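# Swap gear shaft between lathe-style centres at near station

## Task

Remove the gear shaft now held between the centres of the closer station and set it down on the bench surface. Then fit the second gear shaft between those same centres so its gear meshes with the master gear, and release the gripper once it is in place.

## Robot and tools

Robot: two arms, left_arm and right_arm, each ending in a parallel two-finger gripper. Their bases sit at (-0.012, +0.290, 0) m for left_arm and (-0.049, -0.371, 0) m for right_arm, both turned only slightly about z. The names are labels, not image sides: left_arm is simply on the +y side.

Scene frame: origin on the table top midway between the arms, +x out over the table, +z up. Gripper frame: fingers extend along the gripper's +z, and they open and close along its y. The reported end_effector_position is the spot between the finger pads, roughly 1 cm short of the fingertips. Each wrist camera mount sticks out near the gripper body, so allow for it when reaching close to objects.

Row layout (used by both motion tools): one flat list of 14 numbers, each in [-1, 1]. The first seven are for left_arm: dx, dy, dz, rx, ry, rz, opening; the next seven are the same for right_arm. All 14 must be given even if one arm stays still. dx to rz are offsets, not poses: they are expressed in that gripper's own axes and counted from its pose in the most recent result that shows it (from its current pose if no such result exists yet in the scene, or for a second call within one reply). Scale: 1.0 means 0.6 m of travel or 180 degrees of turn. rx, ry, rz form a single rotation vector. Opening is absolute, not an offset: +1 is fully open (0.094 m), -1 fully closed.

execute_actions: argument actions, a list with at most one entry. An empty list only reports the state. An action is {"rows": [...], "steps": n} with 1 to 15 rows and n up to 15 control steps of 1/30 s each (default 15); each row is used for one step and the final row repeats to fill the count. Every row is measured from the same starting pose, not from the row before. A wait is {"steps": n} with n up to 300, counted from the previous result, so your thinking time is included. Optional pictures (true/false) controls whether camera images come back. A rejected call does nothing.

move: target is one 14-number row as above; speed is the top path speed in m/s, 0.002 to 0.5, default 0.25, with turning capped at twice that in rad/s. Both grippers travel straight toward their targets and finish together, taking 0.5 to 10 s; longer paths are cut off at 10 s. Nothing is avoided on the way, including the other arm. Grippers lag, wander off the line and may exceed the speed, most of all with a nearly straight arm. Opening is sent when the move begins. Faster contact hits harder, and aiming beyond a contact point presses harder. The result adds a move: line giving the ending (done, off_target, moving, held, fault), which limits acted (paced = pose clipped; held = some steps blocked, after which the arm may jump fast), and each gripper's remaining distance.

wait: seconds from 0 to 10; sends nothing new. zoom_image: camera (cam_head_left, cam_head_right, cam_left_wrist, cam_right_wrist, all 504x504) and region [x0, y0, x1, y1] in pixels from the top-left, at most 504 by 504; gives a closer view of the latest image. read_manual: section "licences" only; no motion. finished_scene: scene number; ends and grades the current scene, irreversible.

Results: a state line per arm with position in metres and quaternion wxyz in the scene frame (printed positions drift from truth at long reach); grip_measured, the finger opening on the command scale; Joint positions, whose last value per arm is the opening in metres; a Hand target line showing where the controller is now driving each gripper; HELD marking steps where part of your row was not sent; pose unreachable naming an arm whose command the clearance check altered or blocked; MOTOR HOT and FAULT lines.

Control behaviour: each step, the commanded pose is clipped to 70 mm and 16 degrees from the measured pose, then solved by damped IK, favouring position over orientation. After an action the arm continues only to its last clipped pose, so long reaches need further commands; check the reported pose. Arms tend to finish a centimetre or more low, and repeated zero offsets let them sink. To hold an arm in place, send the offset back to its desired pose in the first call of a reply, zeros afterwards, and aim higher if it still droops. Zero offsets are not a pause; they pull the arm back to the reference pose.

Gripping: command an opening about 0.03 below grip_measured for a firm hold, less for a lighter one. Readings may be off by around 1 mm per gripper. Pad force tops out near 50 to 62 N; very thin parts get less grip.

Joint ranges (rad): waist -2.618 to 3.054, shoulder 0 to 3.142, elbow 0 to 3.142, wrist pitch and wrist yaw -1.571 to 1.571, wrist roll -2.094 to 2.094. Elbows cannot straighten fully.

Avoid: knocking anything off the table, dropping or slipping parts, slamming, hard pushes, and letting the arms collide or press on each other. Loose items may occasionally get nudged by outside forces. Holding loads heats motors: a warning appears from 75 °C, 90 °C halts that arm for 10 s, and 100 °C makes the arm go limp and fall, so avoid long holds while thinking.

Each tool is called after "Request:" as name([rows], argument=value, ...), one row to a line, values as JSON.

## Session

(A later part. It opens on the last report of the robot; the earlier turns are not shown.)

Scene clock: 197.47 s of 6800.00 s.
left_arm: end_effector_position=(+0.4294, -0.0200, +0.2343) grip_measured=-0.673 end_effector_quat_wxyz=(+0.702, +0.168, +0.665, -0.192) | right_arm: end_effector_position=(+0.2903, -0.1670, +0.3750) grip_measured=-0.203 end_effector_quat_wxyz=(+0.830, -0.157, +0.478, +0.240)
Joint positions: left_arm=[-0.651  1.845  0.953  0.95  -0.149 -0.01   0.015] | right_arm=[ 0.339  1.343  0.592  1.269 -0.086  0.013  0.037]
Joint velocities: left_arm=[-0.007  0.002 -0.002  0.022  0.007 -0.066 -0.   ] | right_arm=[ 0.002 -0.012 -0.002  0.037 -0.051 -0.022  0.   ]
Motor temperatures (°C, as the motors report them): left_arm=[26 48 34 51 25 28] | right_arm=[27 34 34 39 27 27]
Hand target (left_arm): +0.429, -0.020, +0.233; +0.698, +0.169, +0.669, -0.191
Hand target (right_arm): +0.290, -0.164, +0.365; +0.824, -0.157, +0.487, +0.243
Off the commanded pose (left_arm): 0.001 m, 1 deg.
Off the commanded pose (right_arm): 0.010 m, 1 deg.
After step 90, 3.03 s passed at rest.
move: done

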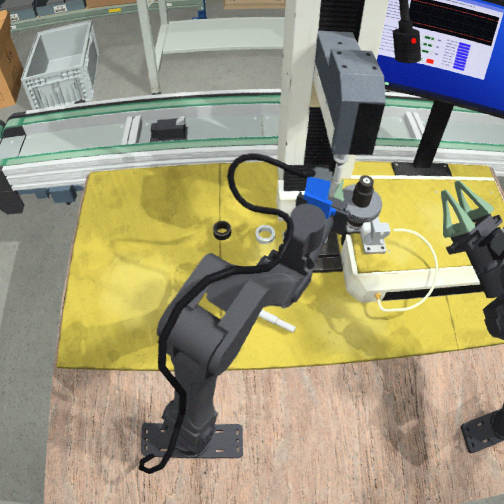

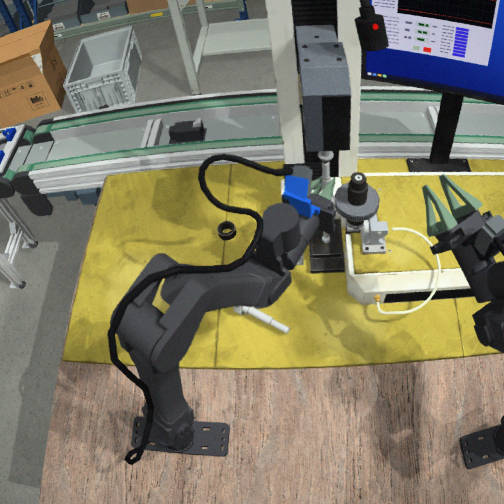

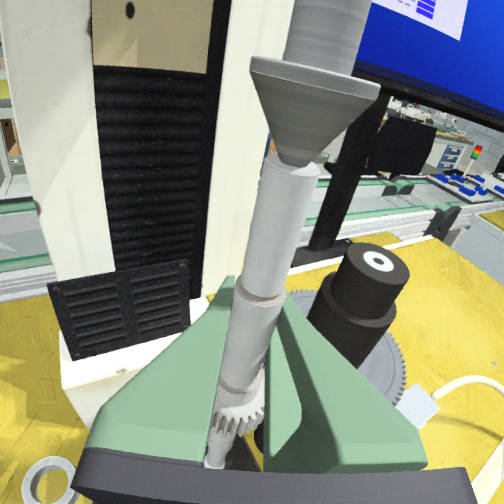

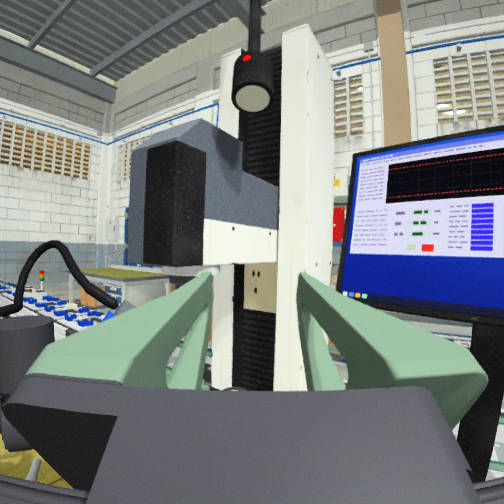

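Request:
move(target=[0,0,0,0,0,0,-0.75,0.14,0.03,0.2,0,-0.07,0,-1], speed=0.12)

Scene clock: 210.13 s of 6800.00 s.
left_arm: end_effector_position=(+0.4294, -0.0200, +0.2343) grip_measured=-0.673 end_effector_quat_wxyz=(+0.702, +0.169, +0.665, -0.191) | right_arm: end_effector_position=(+0.4047, -0.0752, +0.3468) grip_measured=-0.977 end_effector_quat_wxyz=(+0.861, -0.140, +0.420, +0.250)
Joint positions: left_arm=[-0.651  1.845  0.953  0.95  -0.149 -0.009  0.015] | right_arm=[ 0.404  2.067  1.164  1.556 -0.032 -0.015  0.001]
Joint velocities: left_arm=[-0.032  0.007  0.007  0.037  0.007  0.007 -0.   ] | right_arm=[ 0.017 -0.007  0.027  0.037  0.037 -0.007 -0.001]
Motor temperatures (°C, as the motors report them): left_arm=[26 49 34 50 25 28] | right_arm=[27 32 33 39 27 27]
Hand target (left_arm): +0.429, -0.020, +0.234; +0.702, +0.168, +0.665, -0.192
Hand target (right_arm): +0.402, -0.072, +0.360; +0.869, -0.135, +0.403, +0.252
Off the commanded pose (left_arm): 0.000 m, 0 deg.
Off the commanded pose (right_arm): 0.014 m, 5 deg.
joint sent to its limit (right arm) — the command would take joint 4 (wrist pitch) past its upper limit, so that joint was sent only as far as its limit.
After step 90, 8.07 s passed at rest.
move: off_target (right_arm)

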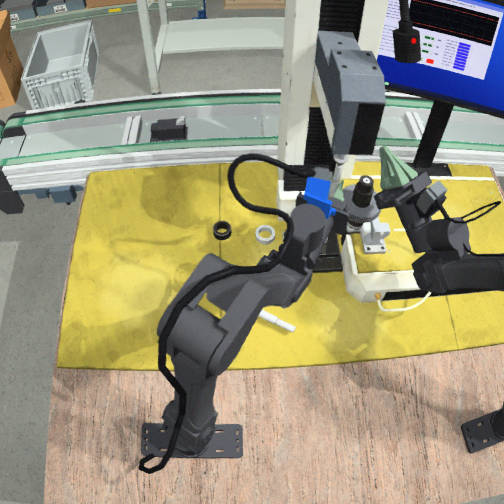

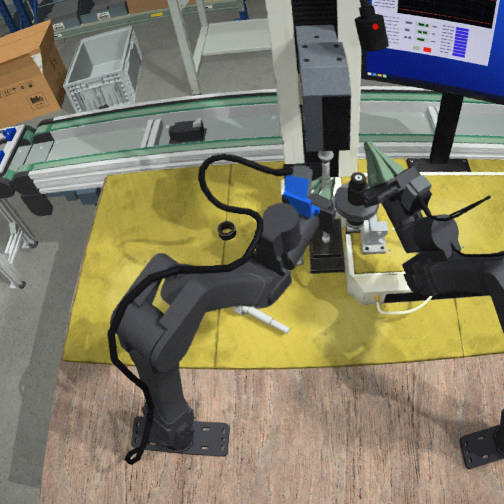

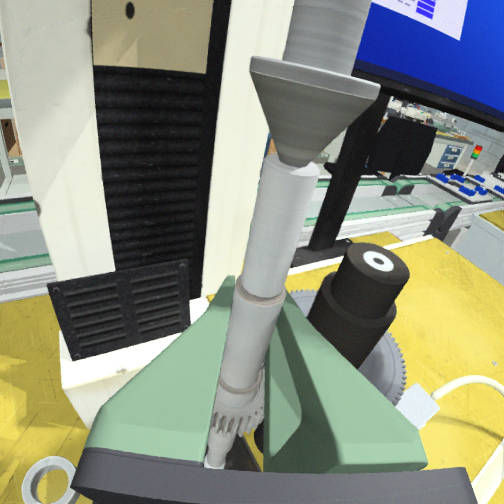

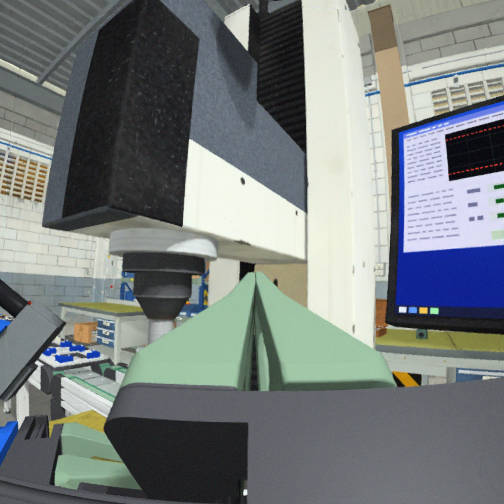

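Request:
move(target=[0,0,0,0,0,0,-0.75,0.02,0.065,0.06,0,0.03,0,-1], speed=0.06)

Request:
move(target=[0,0,0,0,0,0,-0.75,-0.09,0,0.06,0,0,0,-1], speed=0.04)

Scene clock: 217.03 s of 6800.00 s.
left_arm: end_effector_position=(+0.4294, -0.0200, +0.2343) grip_measured=-0.673 end_effector_quat_wxyz=(+0.702, +0.169, +0.665, -0.191) | right_arm: end_effector_position=(+0.4114, -0.0304, +0.3511) grip_measured=-0.978 end_effector_quat_wxyz=(+0.839, -0.152, +0.463, +0.244)
Joint positions: left_arm=[-0.651  1.845  0.953  0.95  -0.149 -0.009  0.015] | right_arm=[ 0.487  2.067  1.284  1.337  0.041 -0.059  0.001]
Joint velocities: left_arm=[-0.007 -0.012 -0.017  0.095  0.037 -0.007  0.001] | right_arm=[-0.002 -0.022 -0.017  0.051  0.051 -0.007  0.   ]
Motor temperatures (°C, as the motors report them): left_arm=[26 49 34 51 25 28] | right_arm=[27 34 33 38 27 27]
Hand target (left_arm): +0.429, -0.020, +0.234; +0.702, +0.169, +0.665, -0.191
Hand target (right_arm): +0.412, -0.023, +0.359; +0.840, -0.152, +0.460, +0.244
Off the commanded pose (left_arm): 0.000 m, 0 deg.
Off the commanded pose (right_arm): 0.010 m, 0 deg.
After step 90, 2.47 s passed at rest.
move: done

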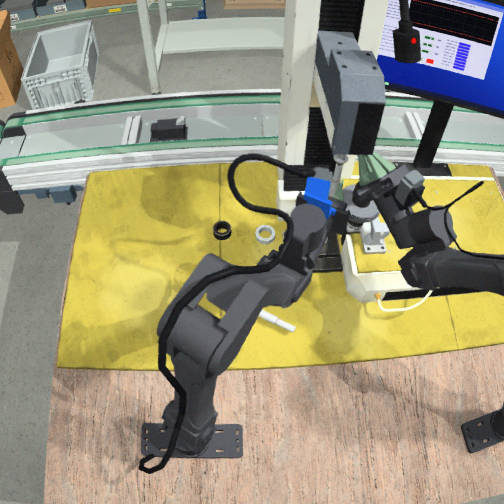

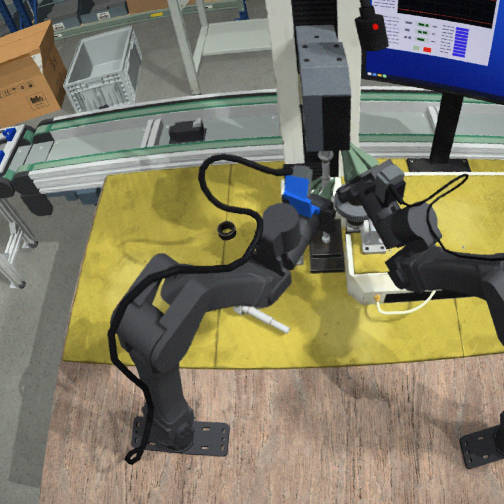

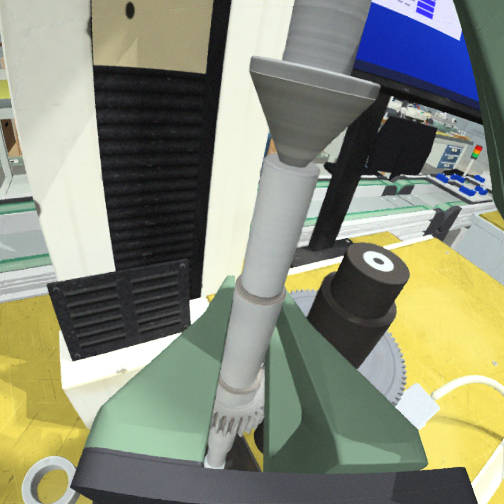

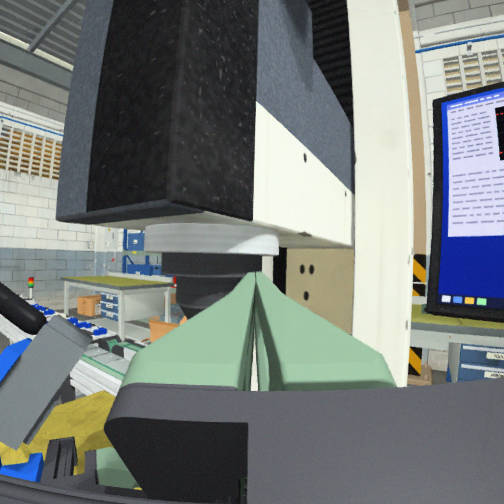

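Scene clock: 218.93 s of 6800.00 s.
left_arm: end_effector_position=(+0.4294, -0.0200, +0.2343) grip_measured=-0.673 end_effector_quat_wxyz=(+0.702, +0.169, +0.665, -0.191) | right_arm: end_effector_position=(+0.4251, -0.0289, +0.3606) grip_measured=-0.978 end_effector_quat_wxyz=(+0.811, -0.157, +0.518, +0.224)
Joint positions: left_arm=[-0.651  1.845  0.953  0.95  -0.149 -0.009  0.015] | right_arm=[ 0.485  1.994  1.338  1.084  0.074 -0.059  0.001]
Joint velocities: left_arm=[-0.007 -0.007  0.007  0.037 -0.066  0.081 -0.001] | right_arm=[-0.007 -0.002  0.012 -0.051 -0.037 -0.007  0.   ]
Motor temperatures (°C, as the motors report them): left_arm=[26 49 34 51 25 28] | right_arm=[27 34 34 38 27 27]
Hand target (left_arm): +0.429, -0.020, +0.234; +0.702, +0.169, +0.665, -0.191
Hand target (right_arm): +0.409, -0.032, +0.414; +0.839, -0.152, +0.463, +0.243
Off the commanded pose (left_arm): 0.000 m, 0 deg.
Off the commanded pose (right_arm): 0.057 m, 7 deg.
move: off_target (right_arm)

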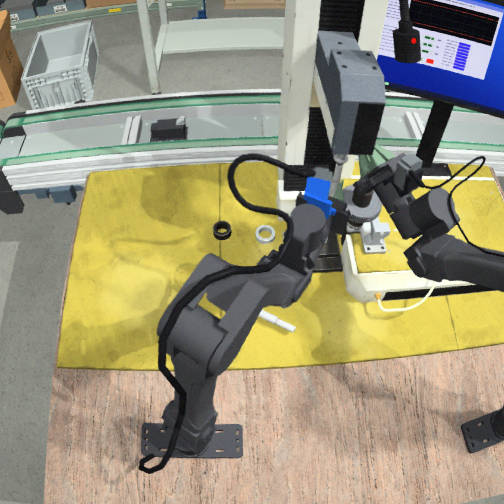

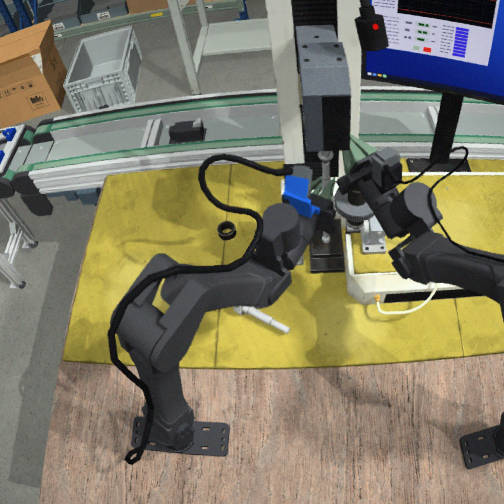

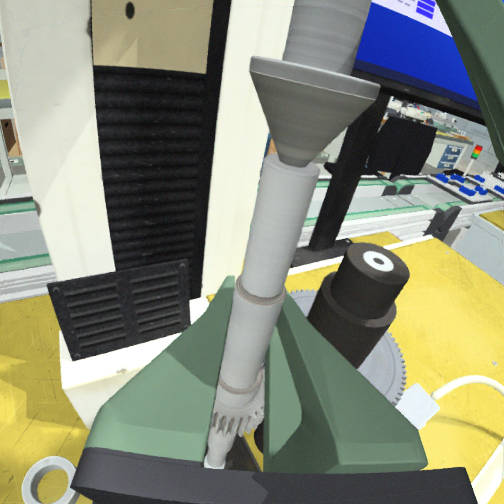

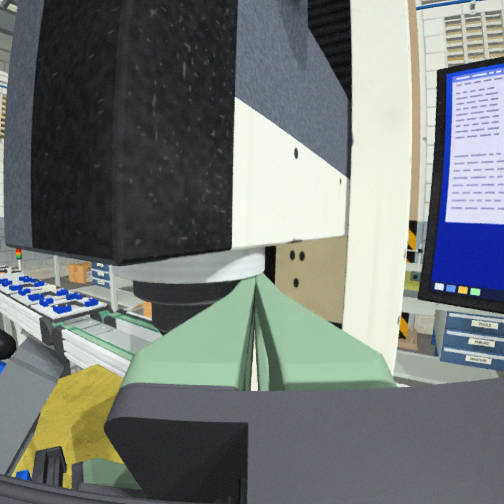

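Request:
move(target=[0,0,0,0,0,0,-0.75,0.02,-0.03,-0.14,0,0,0,-1], speed=0.1)

Request:
move(target=[0,0,0,0,0,0,-0.75,0.02,-0.05,0.04,-0.16,0.09,0.04,-0.3], speed=0.15)

Scene clock: 241.70 s of 6800.00 s.
left_arm: end_effector_position=(+0.4294, -0.0200, +0.2343) grip_measured=-0.673 end_effector_quat_wxyz=(+0.702, +0.169, +0.665, -0.191) | right_arm: end_effector_position=(+0.3771, -0.0746, +0.3110) grip_measured=-0.978 end_effector_quat_wxyz=(+0.808, -0.160, +0.521, +0.222)
Joint positions: left_arm=[-0.651  1.845  0.953  0.95  -0.149 -0.009  0.015] | right_arm=[ 0.462  1.87   0.939  1.348  0.053 -0.053  0.001]
Joint velocities: left_arm=[ 0.002 -0.002 -0.022 -0.022 -0.037 -0.095 -0.   ] | right_arm=[ 0.017  0.002  0.022  0.022 -0.066  0.022 -0.002]
Motor temperatures (°C, as the motors report them): left_arm=[26 49 34 51 25 28] | right_arm=[27 41 37 39 27 27]
Hand target (left_arm): +0.429, -0.020, +0.234; +0.702, +0.169, +0.665, -0.191
Hand target (right_arm): +0.374, -0.081, +0.315; +0.811, -0.157, +0.518, +0.224
Off the commanded pose (left_arm): 0.000 m, 0 deg.
Off the commanded pose (right_arm): 0.010 m, 1 deg.
After step 90, 18.33 s passed at rest.
move: done

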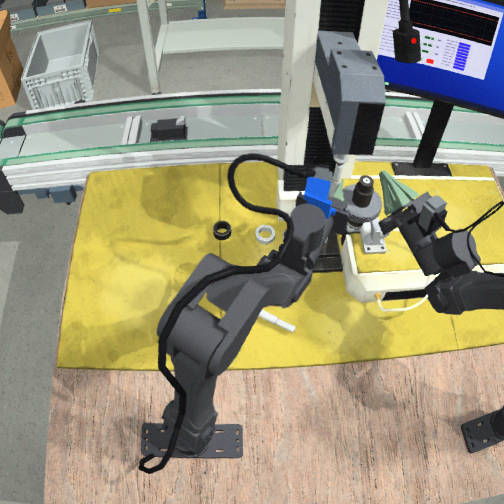

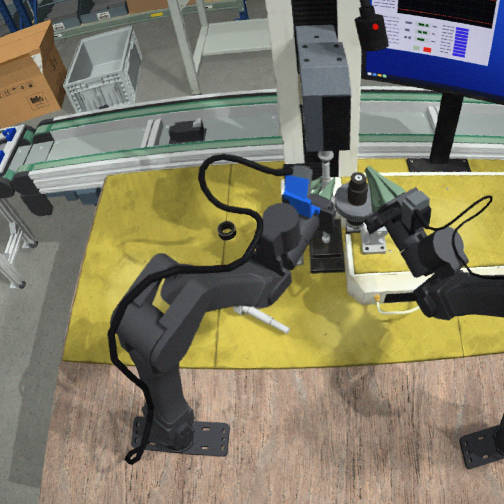

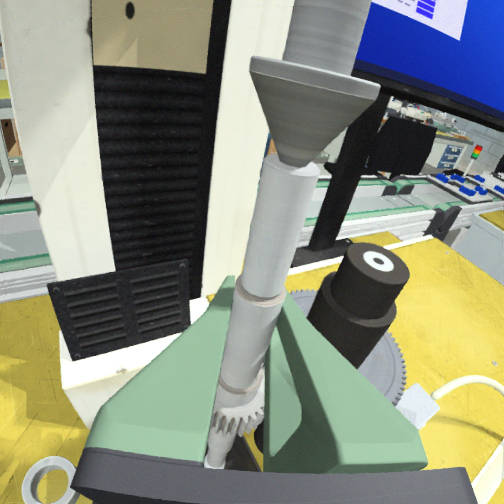

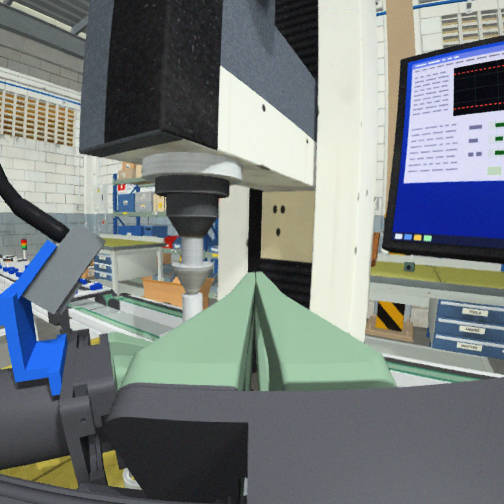

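Scene clock: 244.23 s of 6800.00 s.
left_arm: end_effector_position=(+0.4294, -0.0200, +0.2343) grip_measured=-0.673 end_effector_quat_wxyz=(+0.702, +0.169, +0.665, -0.191) | right_arm: end_effector_position=(+0.4098, -0.0860, +0.3041) grip_measured=-0.302 end_effector_quat_wxyz=(+0.649, -0.352, +0.563, +0.372)
Joint positions: left_arm=[-0.651  1.845  0.953  0.95  -0.149 -0.009  0.015] | right_arm=[ 0.168  1.863  1.216  0.809 -0.743  0.072  0.033]
Joint velocities: left_arm=[-0.002 -0.002  0.002 -0.007  0.007 -0.051 -0.002] | right_arm=[-0.012 -0.007  0.022  0.037 -0.095 -0.007 -0.   ]
Motor temperatures (°C, as the motors report them): left_arm=[26 49 34 51 25 28] | right_arm=[27 40 37 39 27 27]
Hand target (left_arm): +0.429, -0.020, +0.234; +0.702, +0.169, +0.665, -0.191
Hand target (right_arm): +0.415, -0.088, +0.310; +0.649, -0.352, +0.563, +0.372
Off the commanded pose (left_arm): 0.000 m, 0 deg.
Off the commanded pose (right_arm): 0.009 m, 1 deg.
move: done

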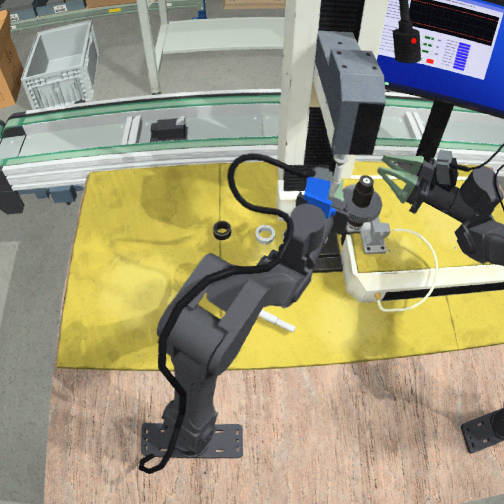

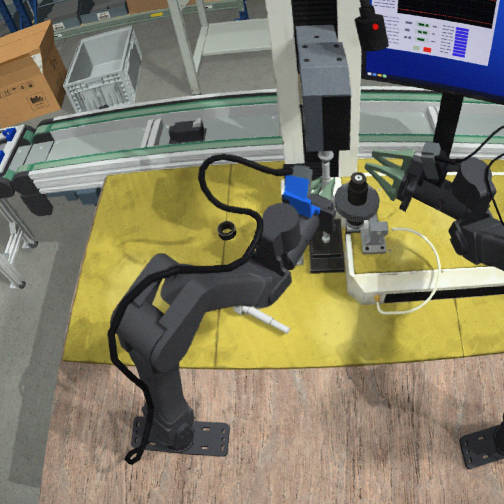

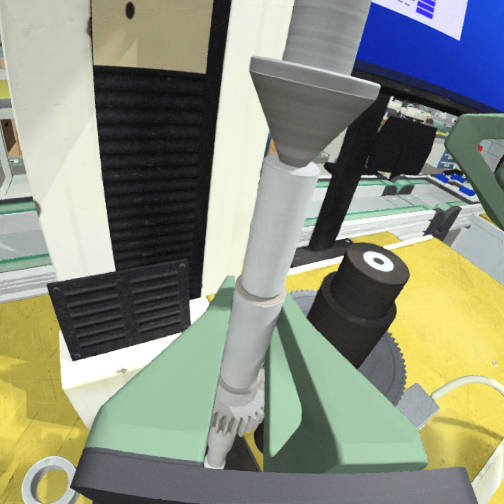

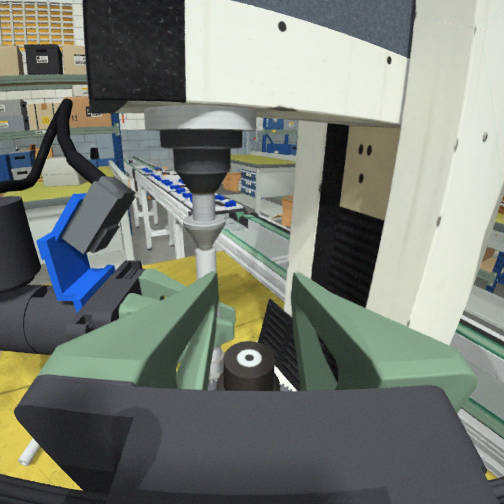

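Request:
move(target=[0,0,0,0,0,0,-0.75,0,0.058,0.03,0,0,0,-0.3], speed=0.08)

Request:
move(target=[0,0,0,0,0,0,-0.75,0.01,0,0.11,0,0,0,-0.3], speed=0.04)

Scene clock: 249.53 s of 6800.00 s.
left_arm: end_effector_position=(+0.4294, -0.0200, +0.2343) grip_measured=-0.673 end_effector_quat_wxyz=(+0.702, +0.169, +0.665, -0.191) | right_arm: end_effector_position=(+0.3920, -0.0530, +0.3079) grip_measured=-0.302 end_effector_quat_wxyz=(+0.651, -0.352, +0.558, +0.375)
Joint positions: left_arm=[-0.651  1.845  0.953  0.95  -0.149 -0.009  0.015] | right_arm=[ 0.26   1.848  1.205  0.807 -0.659  0.06   0.033]
Joint velocities: left_arm=[-0.002 -0.017 -0.007  0.007  0.007  0.007  0.001] | right_arm=[-0.007  0.002 -0.002  0.007 -0.007 -0.037  0.   ]
Motor temperatures (°C, as the motors report them): left_arm=[26 50 35 51 25 28] | right_arm=[27 39 37 39 27 27]
Hand target (left_arm): +0.429, -0.020, +0.234; +0.702, +0.169, +0.665, -0.191
Hand target (right_arm): +0.388, -0.053, +0.306; +0.649, -0.352, +0.563, +0.372
Off the commanded pose (left_arm): 0.000 m, 0 deg.
Off the commanded pose (right_arm): 0.005 m, 1 deg.
After step 90, 1.40 s passed at rest.
move: done

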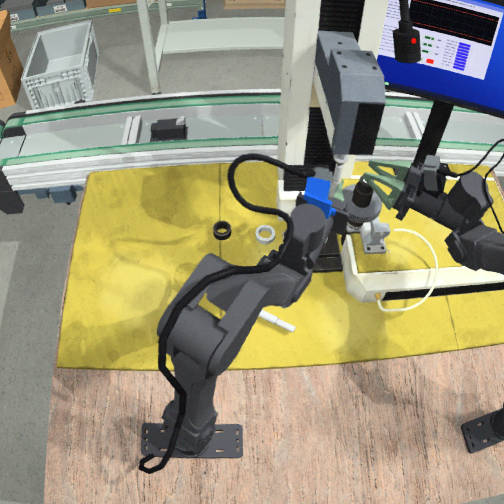

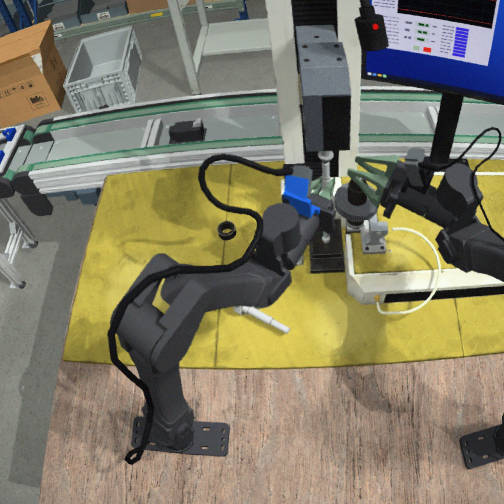

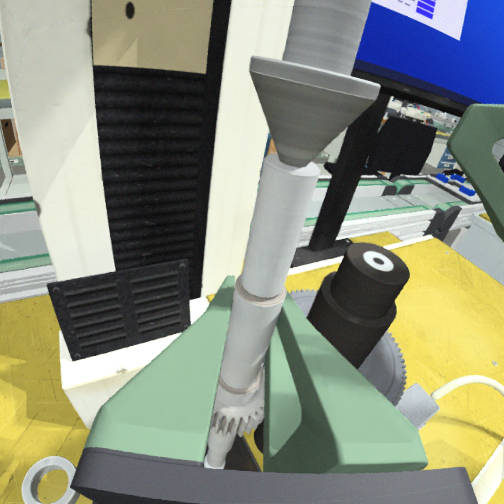

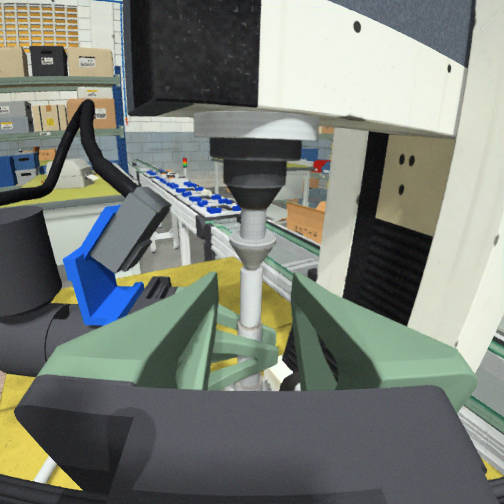

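Scene clock: 251.53 s of 6800.00 s.
left_arm: end_effector_position=(+0.4294, -0.0200, +0.2343) grip_measured=-0.673 end_effector_quat_wxyz=(+0.702, +0.169, +0.665, -0.191) | right_arm: end_effector_position=(+0.4216, -0.0006, +0.3040) grip_measured=-0.302 end_effector_quat_wxyz=(+0.649, -0.351, +0.560, +0.377)
Joint positions: left_arm=[-0.651  1.845  0.953  0.95  -0.149 -0.009  0.015] | right_arm=[ 0.34   2.028  1.445  0.735 -0.58   0.05   0.033]
Joint velocities: left_arm=[-0.007 -0.017 -0.002 -0.037  0.037  0.037  0.   ] | right_arm=[-0.007  0.007 -0.007  0.022  0.022  0.007 -0.002]
Motor temperatures (°C, as the motors report them): left_arm=[26 50 35 51 25 28] | right_arm=[27 39 37 39 27 27]
Hand target (left_arm): +0.429, -0.020, +0.234; +0.702, +0.169, +0.665, -0.191
Hand target (right_arm): +0.423, +0.005, +0.310; +0.651, -0.352, +0.558, +0.375
Off the commanded pose (left_arm): 0.000 m, 0 deg.
Off the commanded pose (right_arm): 0.009 m, 0 deg.
move: done

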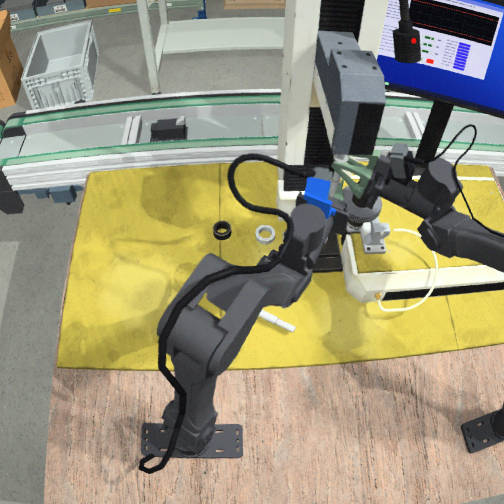

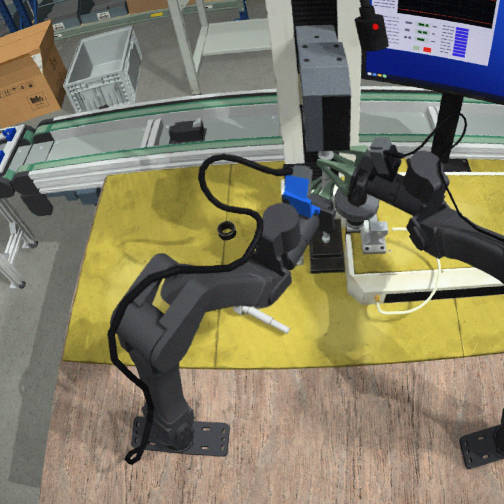

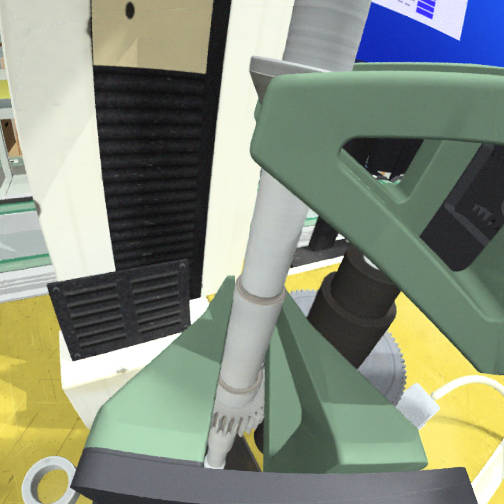

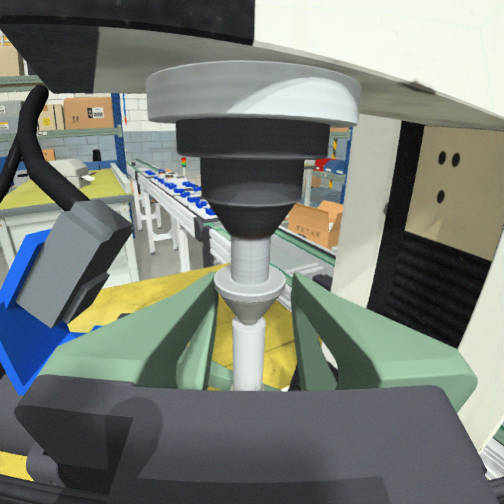

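Request:
move(target=[0,0,0,0,0,0,-0.75,0.02,0.005,0.035,0,-0.04,0,-0.4], speed=0.03)

Request:
move(target=[0,0,0,0,0,0,-0.75,0,0,0.01,0,-0.09,0,-0.6], speed=0.05)

Scene clock: 264.60 s of 6800.00 s.
left_arm: end_effector_position=(+0.4294, -0.0200, +0.2343) grip_measured=-0.673 end_effector_quat_wxyz=(+0.702, +0.169, +0.665, -0.191) | right_arm: end_effector_position=(+0.4264, +0.0126, +0.3014) grip_measured=-0.398 end_effector_quat_wxyz=(+0.693, -0.330, +0.508, +0.391)
Joint positions: left_arm=[-0.651  1.845  0.953  0.95  -0.149 -0.009  0.015] | right_arm=[ 0.365  2.148  1.466  0.998 -0.542  0.104  0.028]
Joint velocities: left_arm=[-0.022 -0.012 -0.002 -0.007 -0.066 -0.007 -0.   ] | right_arm=[ 0.027  0.017 -0.012  0.022  0.037 -0.022  0.   ]
Motor temperatures (°C, as the motors report them): left_arm=[26 50 35 51 25 28] | right_arm=[27 39 37 39 27 27]
Hand target (left_arm): +0.429, -0.020, +0.234; +0.702, +0.169, +0.665, -0.191
Hand target (right_arm): +0.429, +0.020, +0.294; +0.683, -0.327, +0.518, +0.397
Off the commanded pose (left_arm): 0.000 m, 0 deg.
Off the commanded pose (right_arm): 0.011 m, 2 deg.
After step 90, 7.73 s passed at rest.
move: off_target (right_arm)

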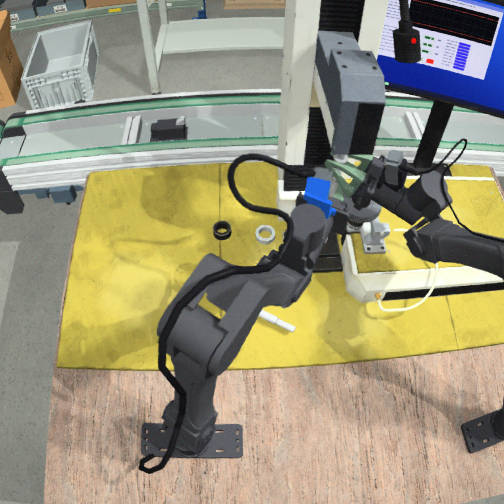

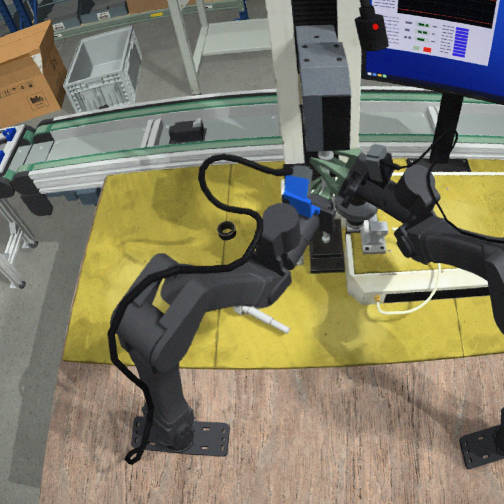

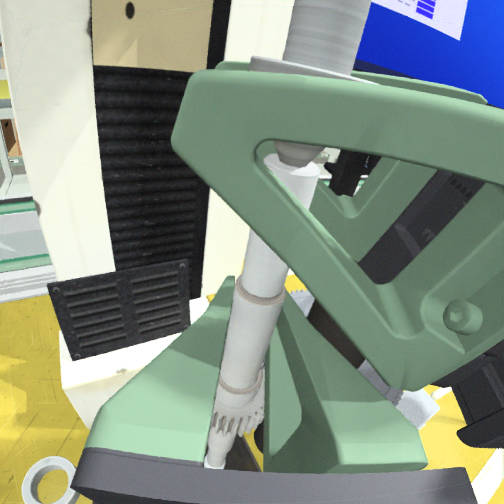

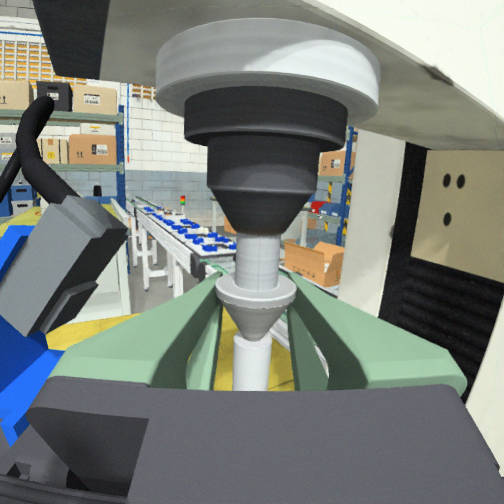

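Scene clock: 267.67 s of 6800.00 s.
left_arm: end_effector_position=(+0.4320, -0.0155, +0.2345) grip_measured=-0.673 end_effector_quat_wxyz=(+0.702, +0.152, +0.669, -0.190) | right_arm: end_effector_position=(+0.4276, +0.0135, +0.3197) grip_measured=-0.468 end_effector_quat_wxyz=(+0.765, -0.277, +0.406, +0.417)
Joint positions: left_arm=[-0.649  1.845  0.953  0.951 -0.173 -0.031  0.015] | right_arm=[ 0.385  2.325  1.568  1.375 -0.465  0.209  0.025]
Joint velocities: left_arm=[-0.007 -0.002  0.017  0.037  0.007  0.051  0.   ] | right_arm=[ 0.002 -0.002 -0.012 -0.022 -0.022 -0.007  0.001]
Motor temperatures (°C, as the motors report them): left_arm=[26 50 35 51 25 28] | right_arm=[27 39 37 39 27 27]
Hand target (left_arm): +0.429, -0.020, +0.234; +0.702, +0.168, +0.665, -0.191
Hand target (right_arm): +0.429, +0.017, +0.302; +0.758, -0.272, +0.407, +0.431
Off the commanded pose (left_arm): 0.005 m, 2 deg.
Off the commanded pose (right_arm): 0.017 m, 2 deg.
move: off_target (right_arm)

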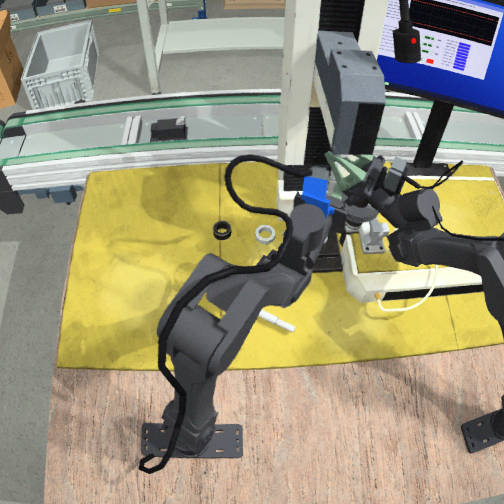

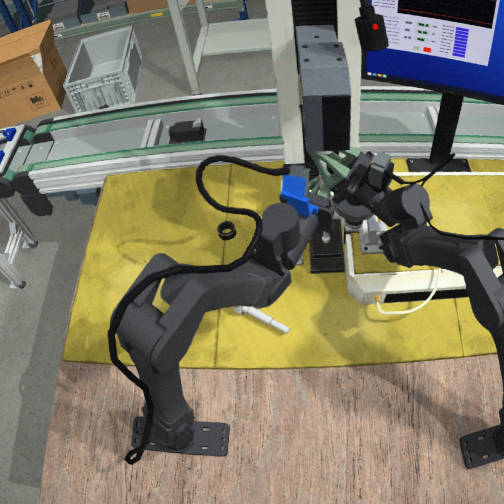

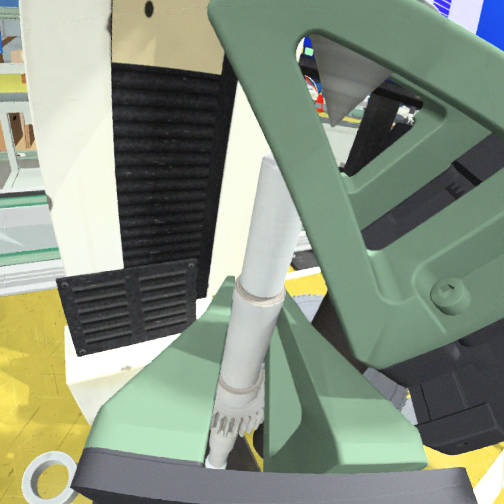

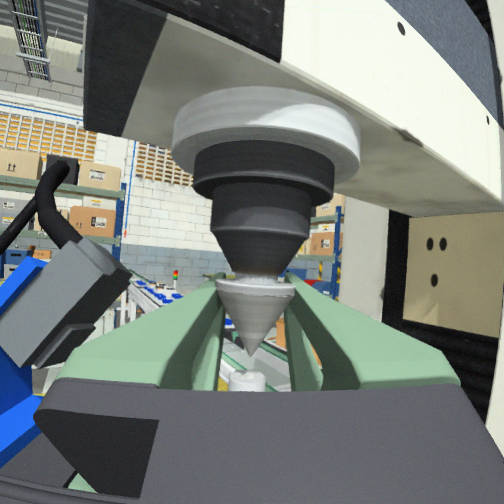

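Request:
move(target=[-0.022,0.03,0,0,0,0,-0.75,0.025,0,0.0,0,0,0,-0.5], speed=0.03)

Scene clock: 276.30 s of 6800.00 s.
left_arm: end_effector_position=(+0.4346, -0.0115, +0.2346) grip_measured=-0.673 end_effector_quat_wxyz=(+0.692, +0.158, +0.673, -0.210) | right_arm: end_effector_position=(+0.4276, +0.0136, +0.3198) grip_measured=-0.468 end_effector_quat_wxyz=(+0.766, -0.277, +0.405, +0.415)
Joint positions: left_arm=[-0.618  1.832  0.953  0.924 -0.105 -0.058  0.015] | right_arm=[ 0.385  2.324  1.568  1.373 -0.464  0.205  0.025]
Joint velocities: left_arm=[ 0.017 -0.022  0.002 -0.051  0.007  0.007 -0.001] | right_arm=[ 0.002  0.002  0.007  0.007 -0.051  0.022 -0.   ]
Motor temperatures (°C, as the motors report them): left_arm=[26 50 35 51 25 28] | right_arm=[27 38 36 39 27 27]
Hand target (left_arm): +0.440, +0.001, +0.247; +0.702, +0.152, +0.669, -0.190
Hand target (right_arm): +0.431, +0.020, +0.307; +0.765, -0.277, +0.406, +0.417
Off the commanded pose (left_arm): 0.019 m, 3 deg.
Off the commanded pose (right_arm): 0.015 m, 0 deg.
After step 90, 4.67 s passed at rest.
move: off_target (left_arm, right_arm)

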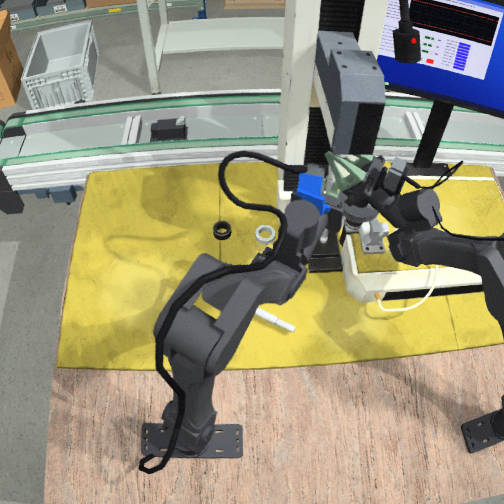

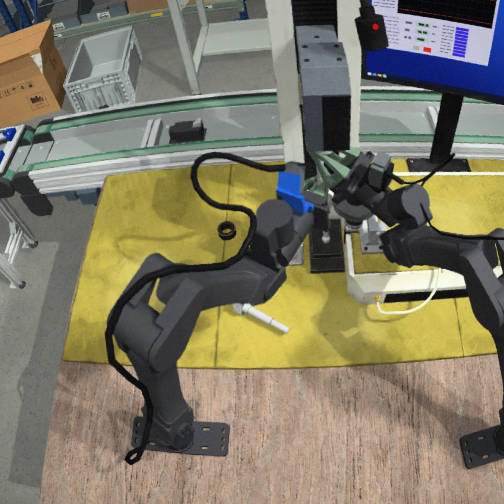

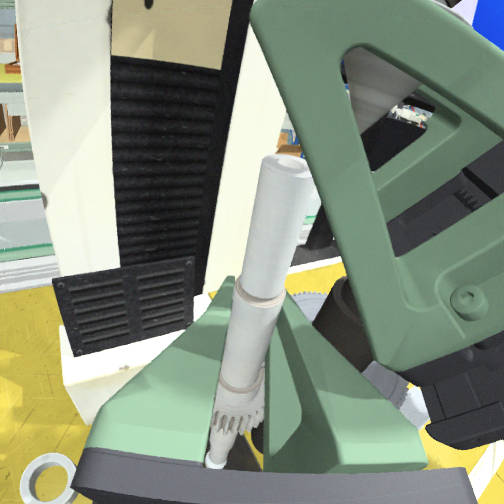

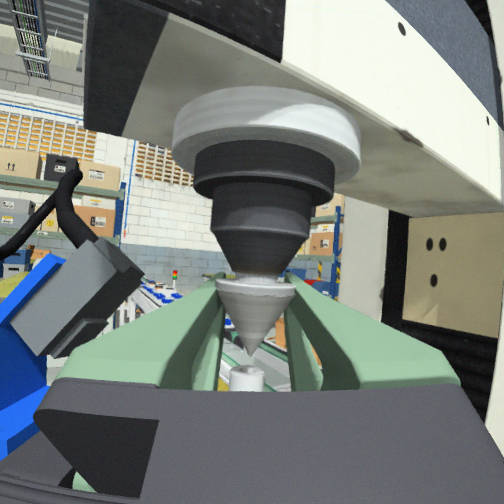

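Request:
move(target=[-0.05,0.01,0,0,-0.03,-0.01,-0.75,0.02,0,0.0,0,0,0,-0.5], speed=0.02)

Scene clock: 283.03 s of 6800.00 s.
left_arm: end_effector_position=(+0.4360, -0.0095, +0.2354) grip_measured=-0.673 end_effector_quat_wxyz=(+0.690, +0.150, +0.673, -0.219) | right_arm: end_effector_position=(+0.4275, +0.0136, +0.3203) grip_measured=-0.468 end_effector_quat_wxyz=(+0.766, -0.277, +0.405, +0.415)
Joint positions: left_arm=[-0.611  1.832  0.953  0.927 -0.097 -0.083  0.015] | right_arm=[ 0.385  2.323  1.568  1.373 -0.464  0.204  0.025]
Joint velocities: left_arm=[-0.017 -0.007  0.007  0.11  -0.037 -0.066  0.   ] | right_arm=[-0.007 -0.012 -0.027 -0.007  0.022 -0.022 -0.   ]
Motor temperatures (°C, as the motors report them): left_arm=[26 52 35 52 25 28] | right_arm=[27 38 36 39 27 27]
Hand target (left_arm): +0.437, -0.004, +0.264; +0.719, +0.138, +0.642, -0.228
Hand target (right_arm): +0.431, +0.018, +0.309; +0.766, -0.277, +0.406, +0.415
Off the commanded pose (left_arm): 0.029 m, 5 deg.
Off the commanded pose (right_arm): 0.013 m, 0 deg.
After step 90, 1.00 s passed at rest.
move: off_target (left_arm, right_arm)

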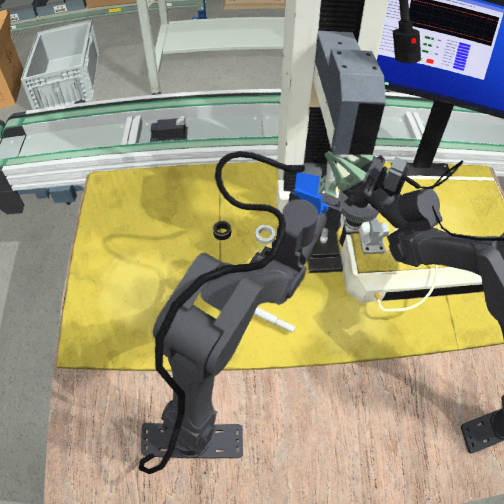

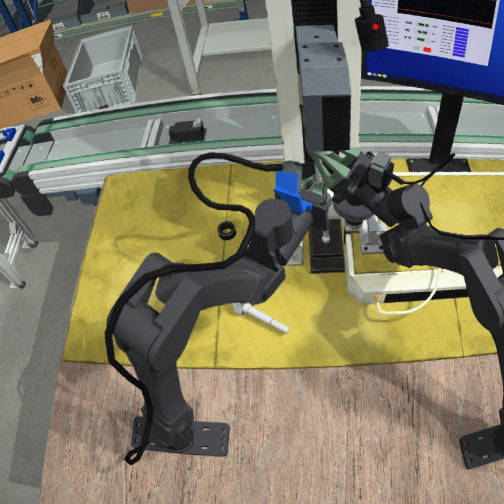

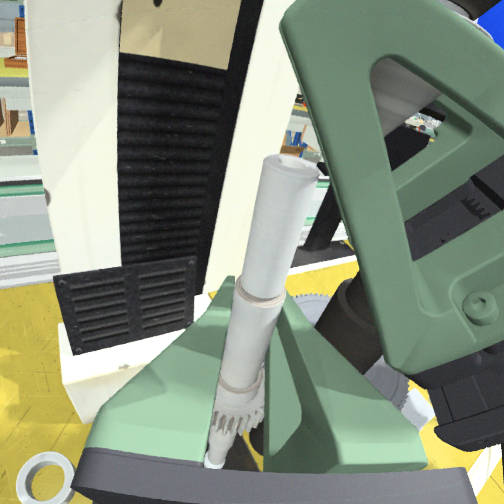

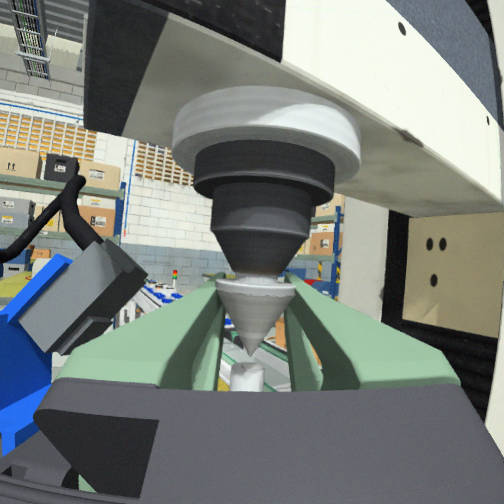

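Request:
move(target=[-0.08,0.035,0,0,-0.06,-0.03,-0.75,0.02,0,0.0,0,0,0,-0.5], speed=0.025)

Scene clock: 293.87 s of 6800.00 s.
left_arm: end_effector_position=(+0.4466, +0.0069, +0.2389) grip_measured=-0.673 end_effector_quat_wxyz=(+0.694, +0.114, +0.666, -0.250) | right_arm: end_effector_position=(+0.4275, +0.0136, +0.3202) grip_measured=-0.468 end_effector_quat_wxyz=(+0.766, -0.277, +0.405, +0.415)
Joint positions: left_arm=[-0.562  1.848  0.944  0.992 -0.06  -0.171  0.015] | right_arm=[ 0.385  2.323  1.568  1.372 -0.464  0.204  0.025]
Joint velocities: left_arm=[ 0.007 -0.017 -0.007 -0.022  0.066  0.022 -0.   ] | right_arm=[ 0.002 -0.007  0.002 -0.066 -0.022 -0.022  0.   ]
Motor temperatures (°C, as the motors report them): left_arm=[26 53 35 56 25 28] | right_arm=[27 39 36 38 27 27]
Hand target (left_arm): +0.445, +0.014, +0.281; +0.738, +0.098, +0.613, -0.264
Hand target (right_arm): +0.431, +0.018, +0.310; +0.766, -0.277, +0.406, +0.415
Off the commanded pose (left_arm): 0.043 m, 8 deg.
Off the commanded pose (right_arm): 0.012 m, 0 deg.
After step 90, 3.20 s passed at rest.
move: off_target (left_arm, right_arm)

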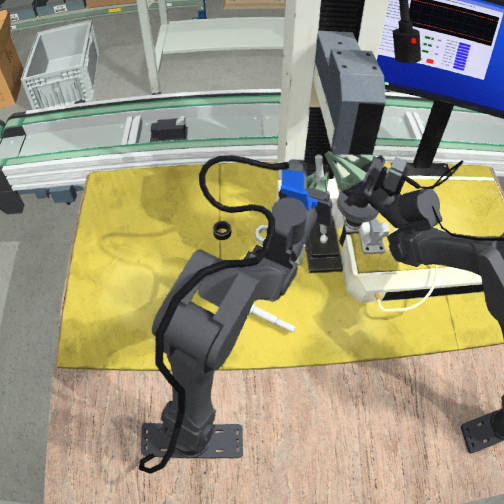

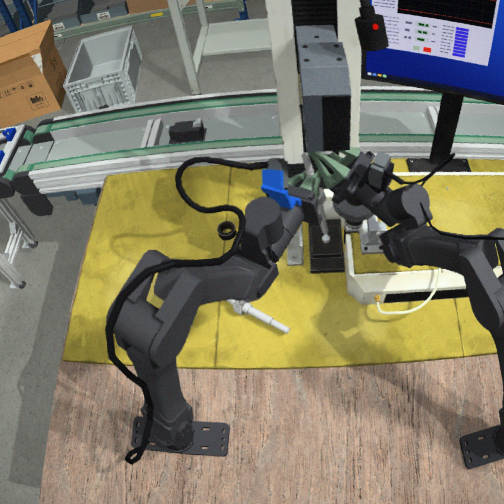

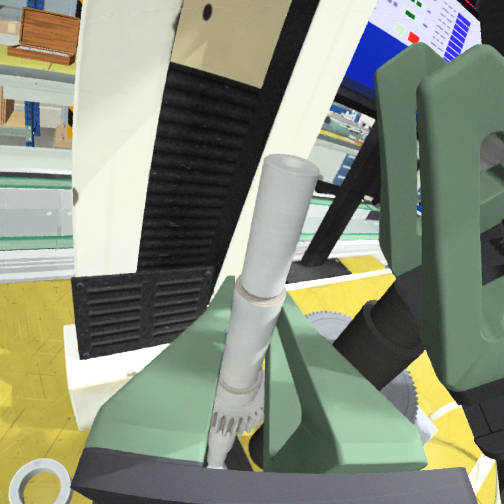

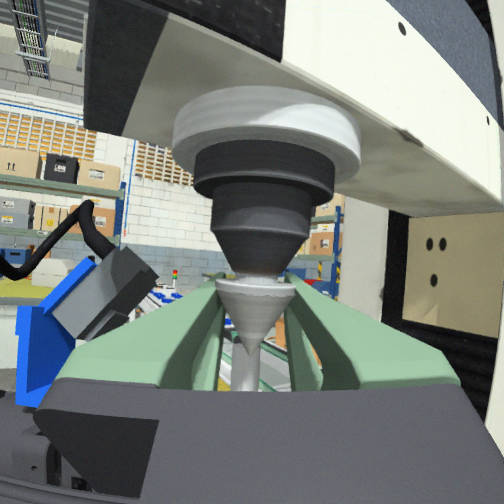

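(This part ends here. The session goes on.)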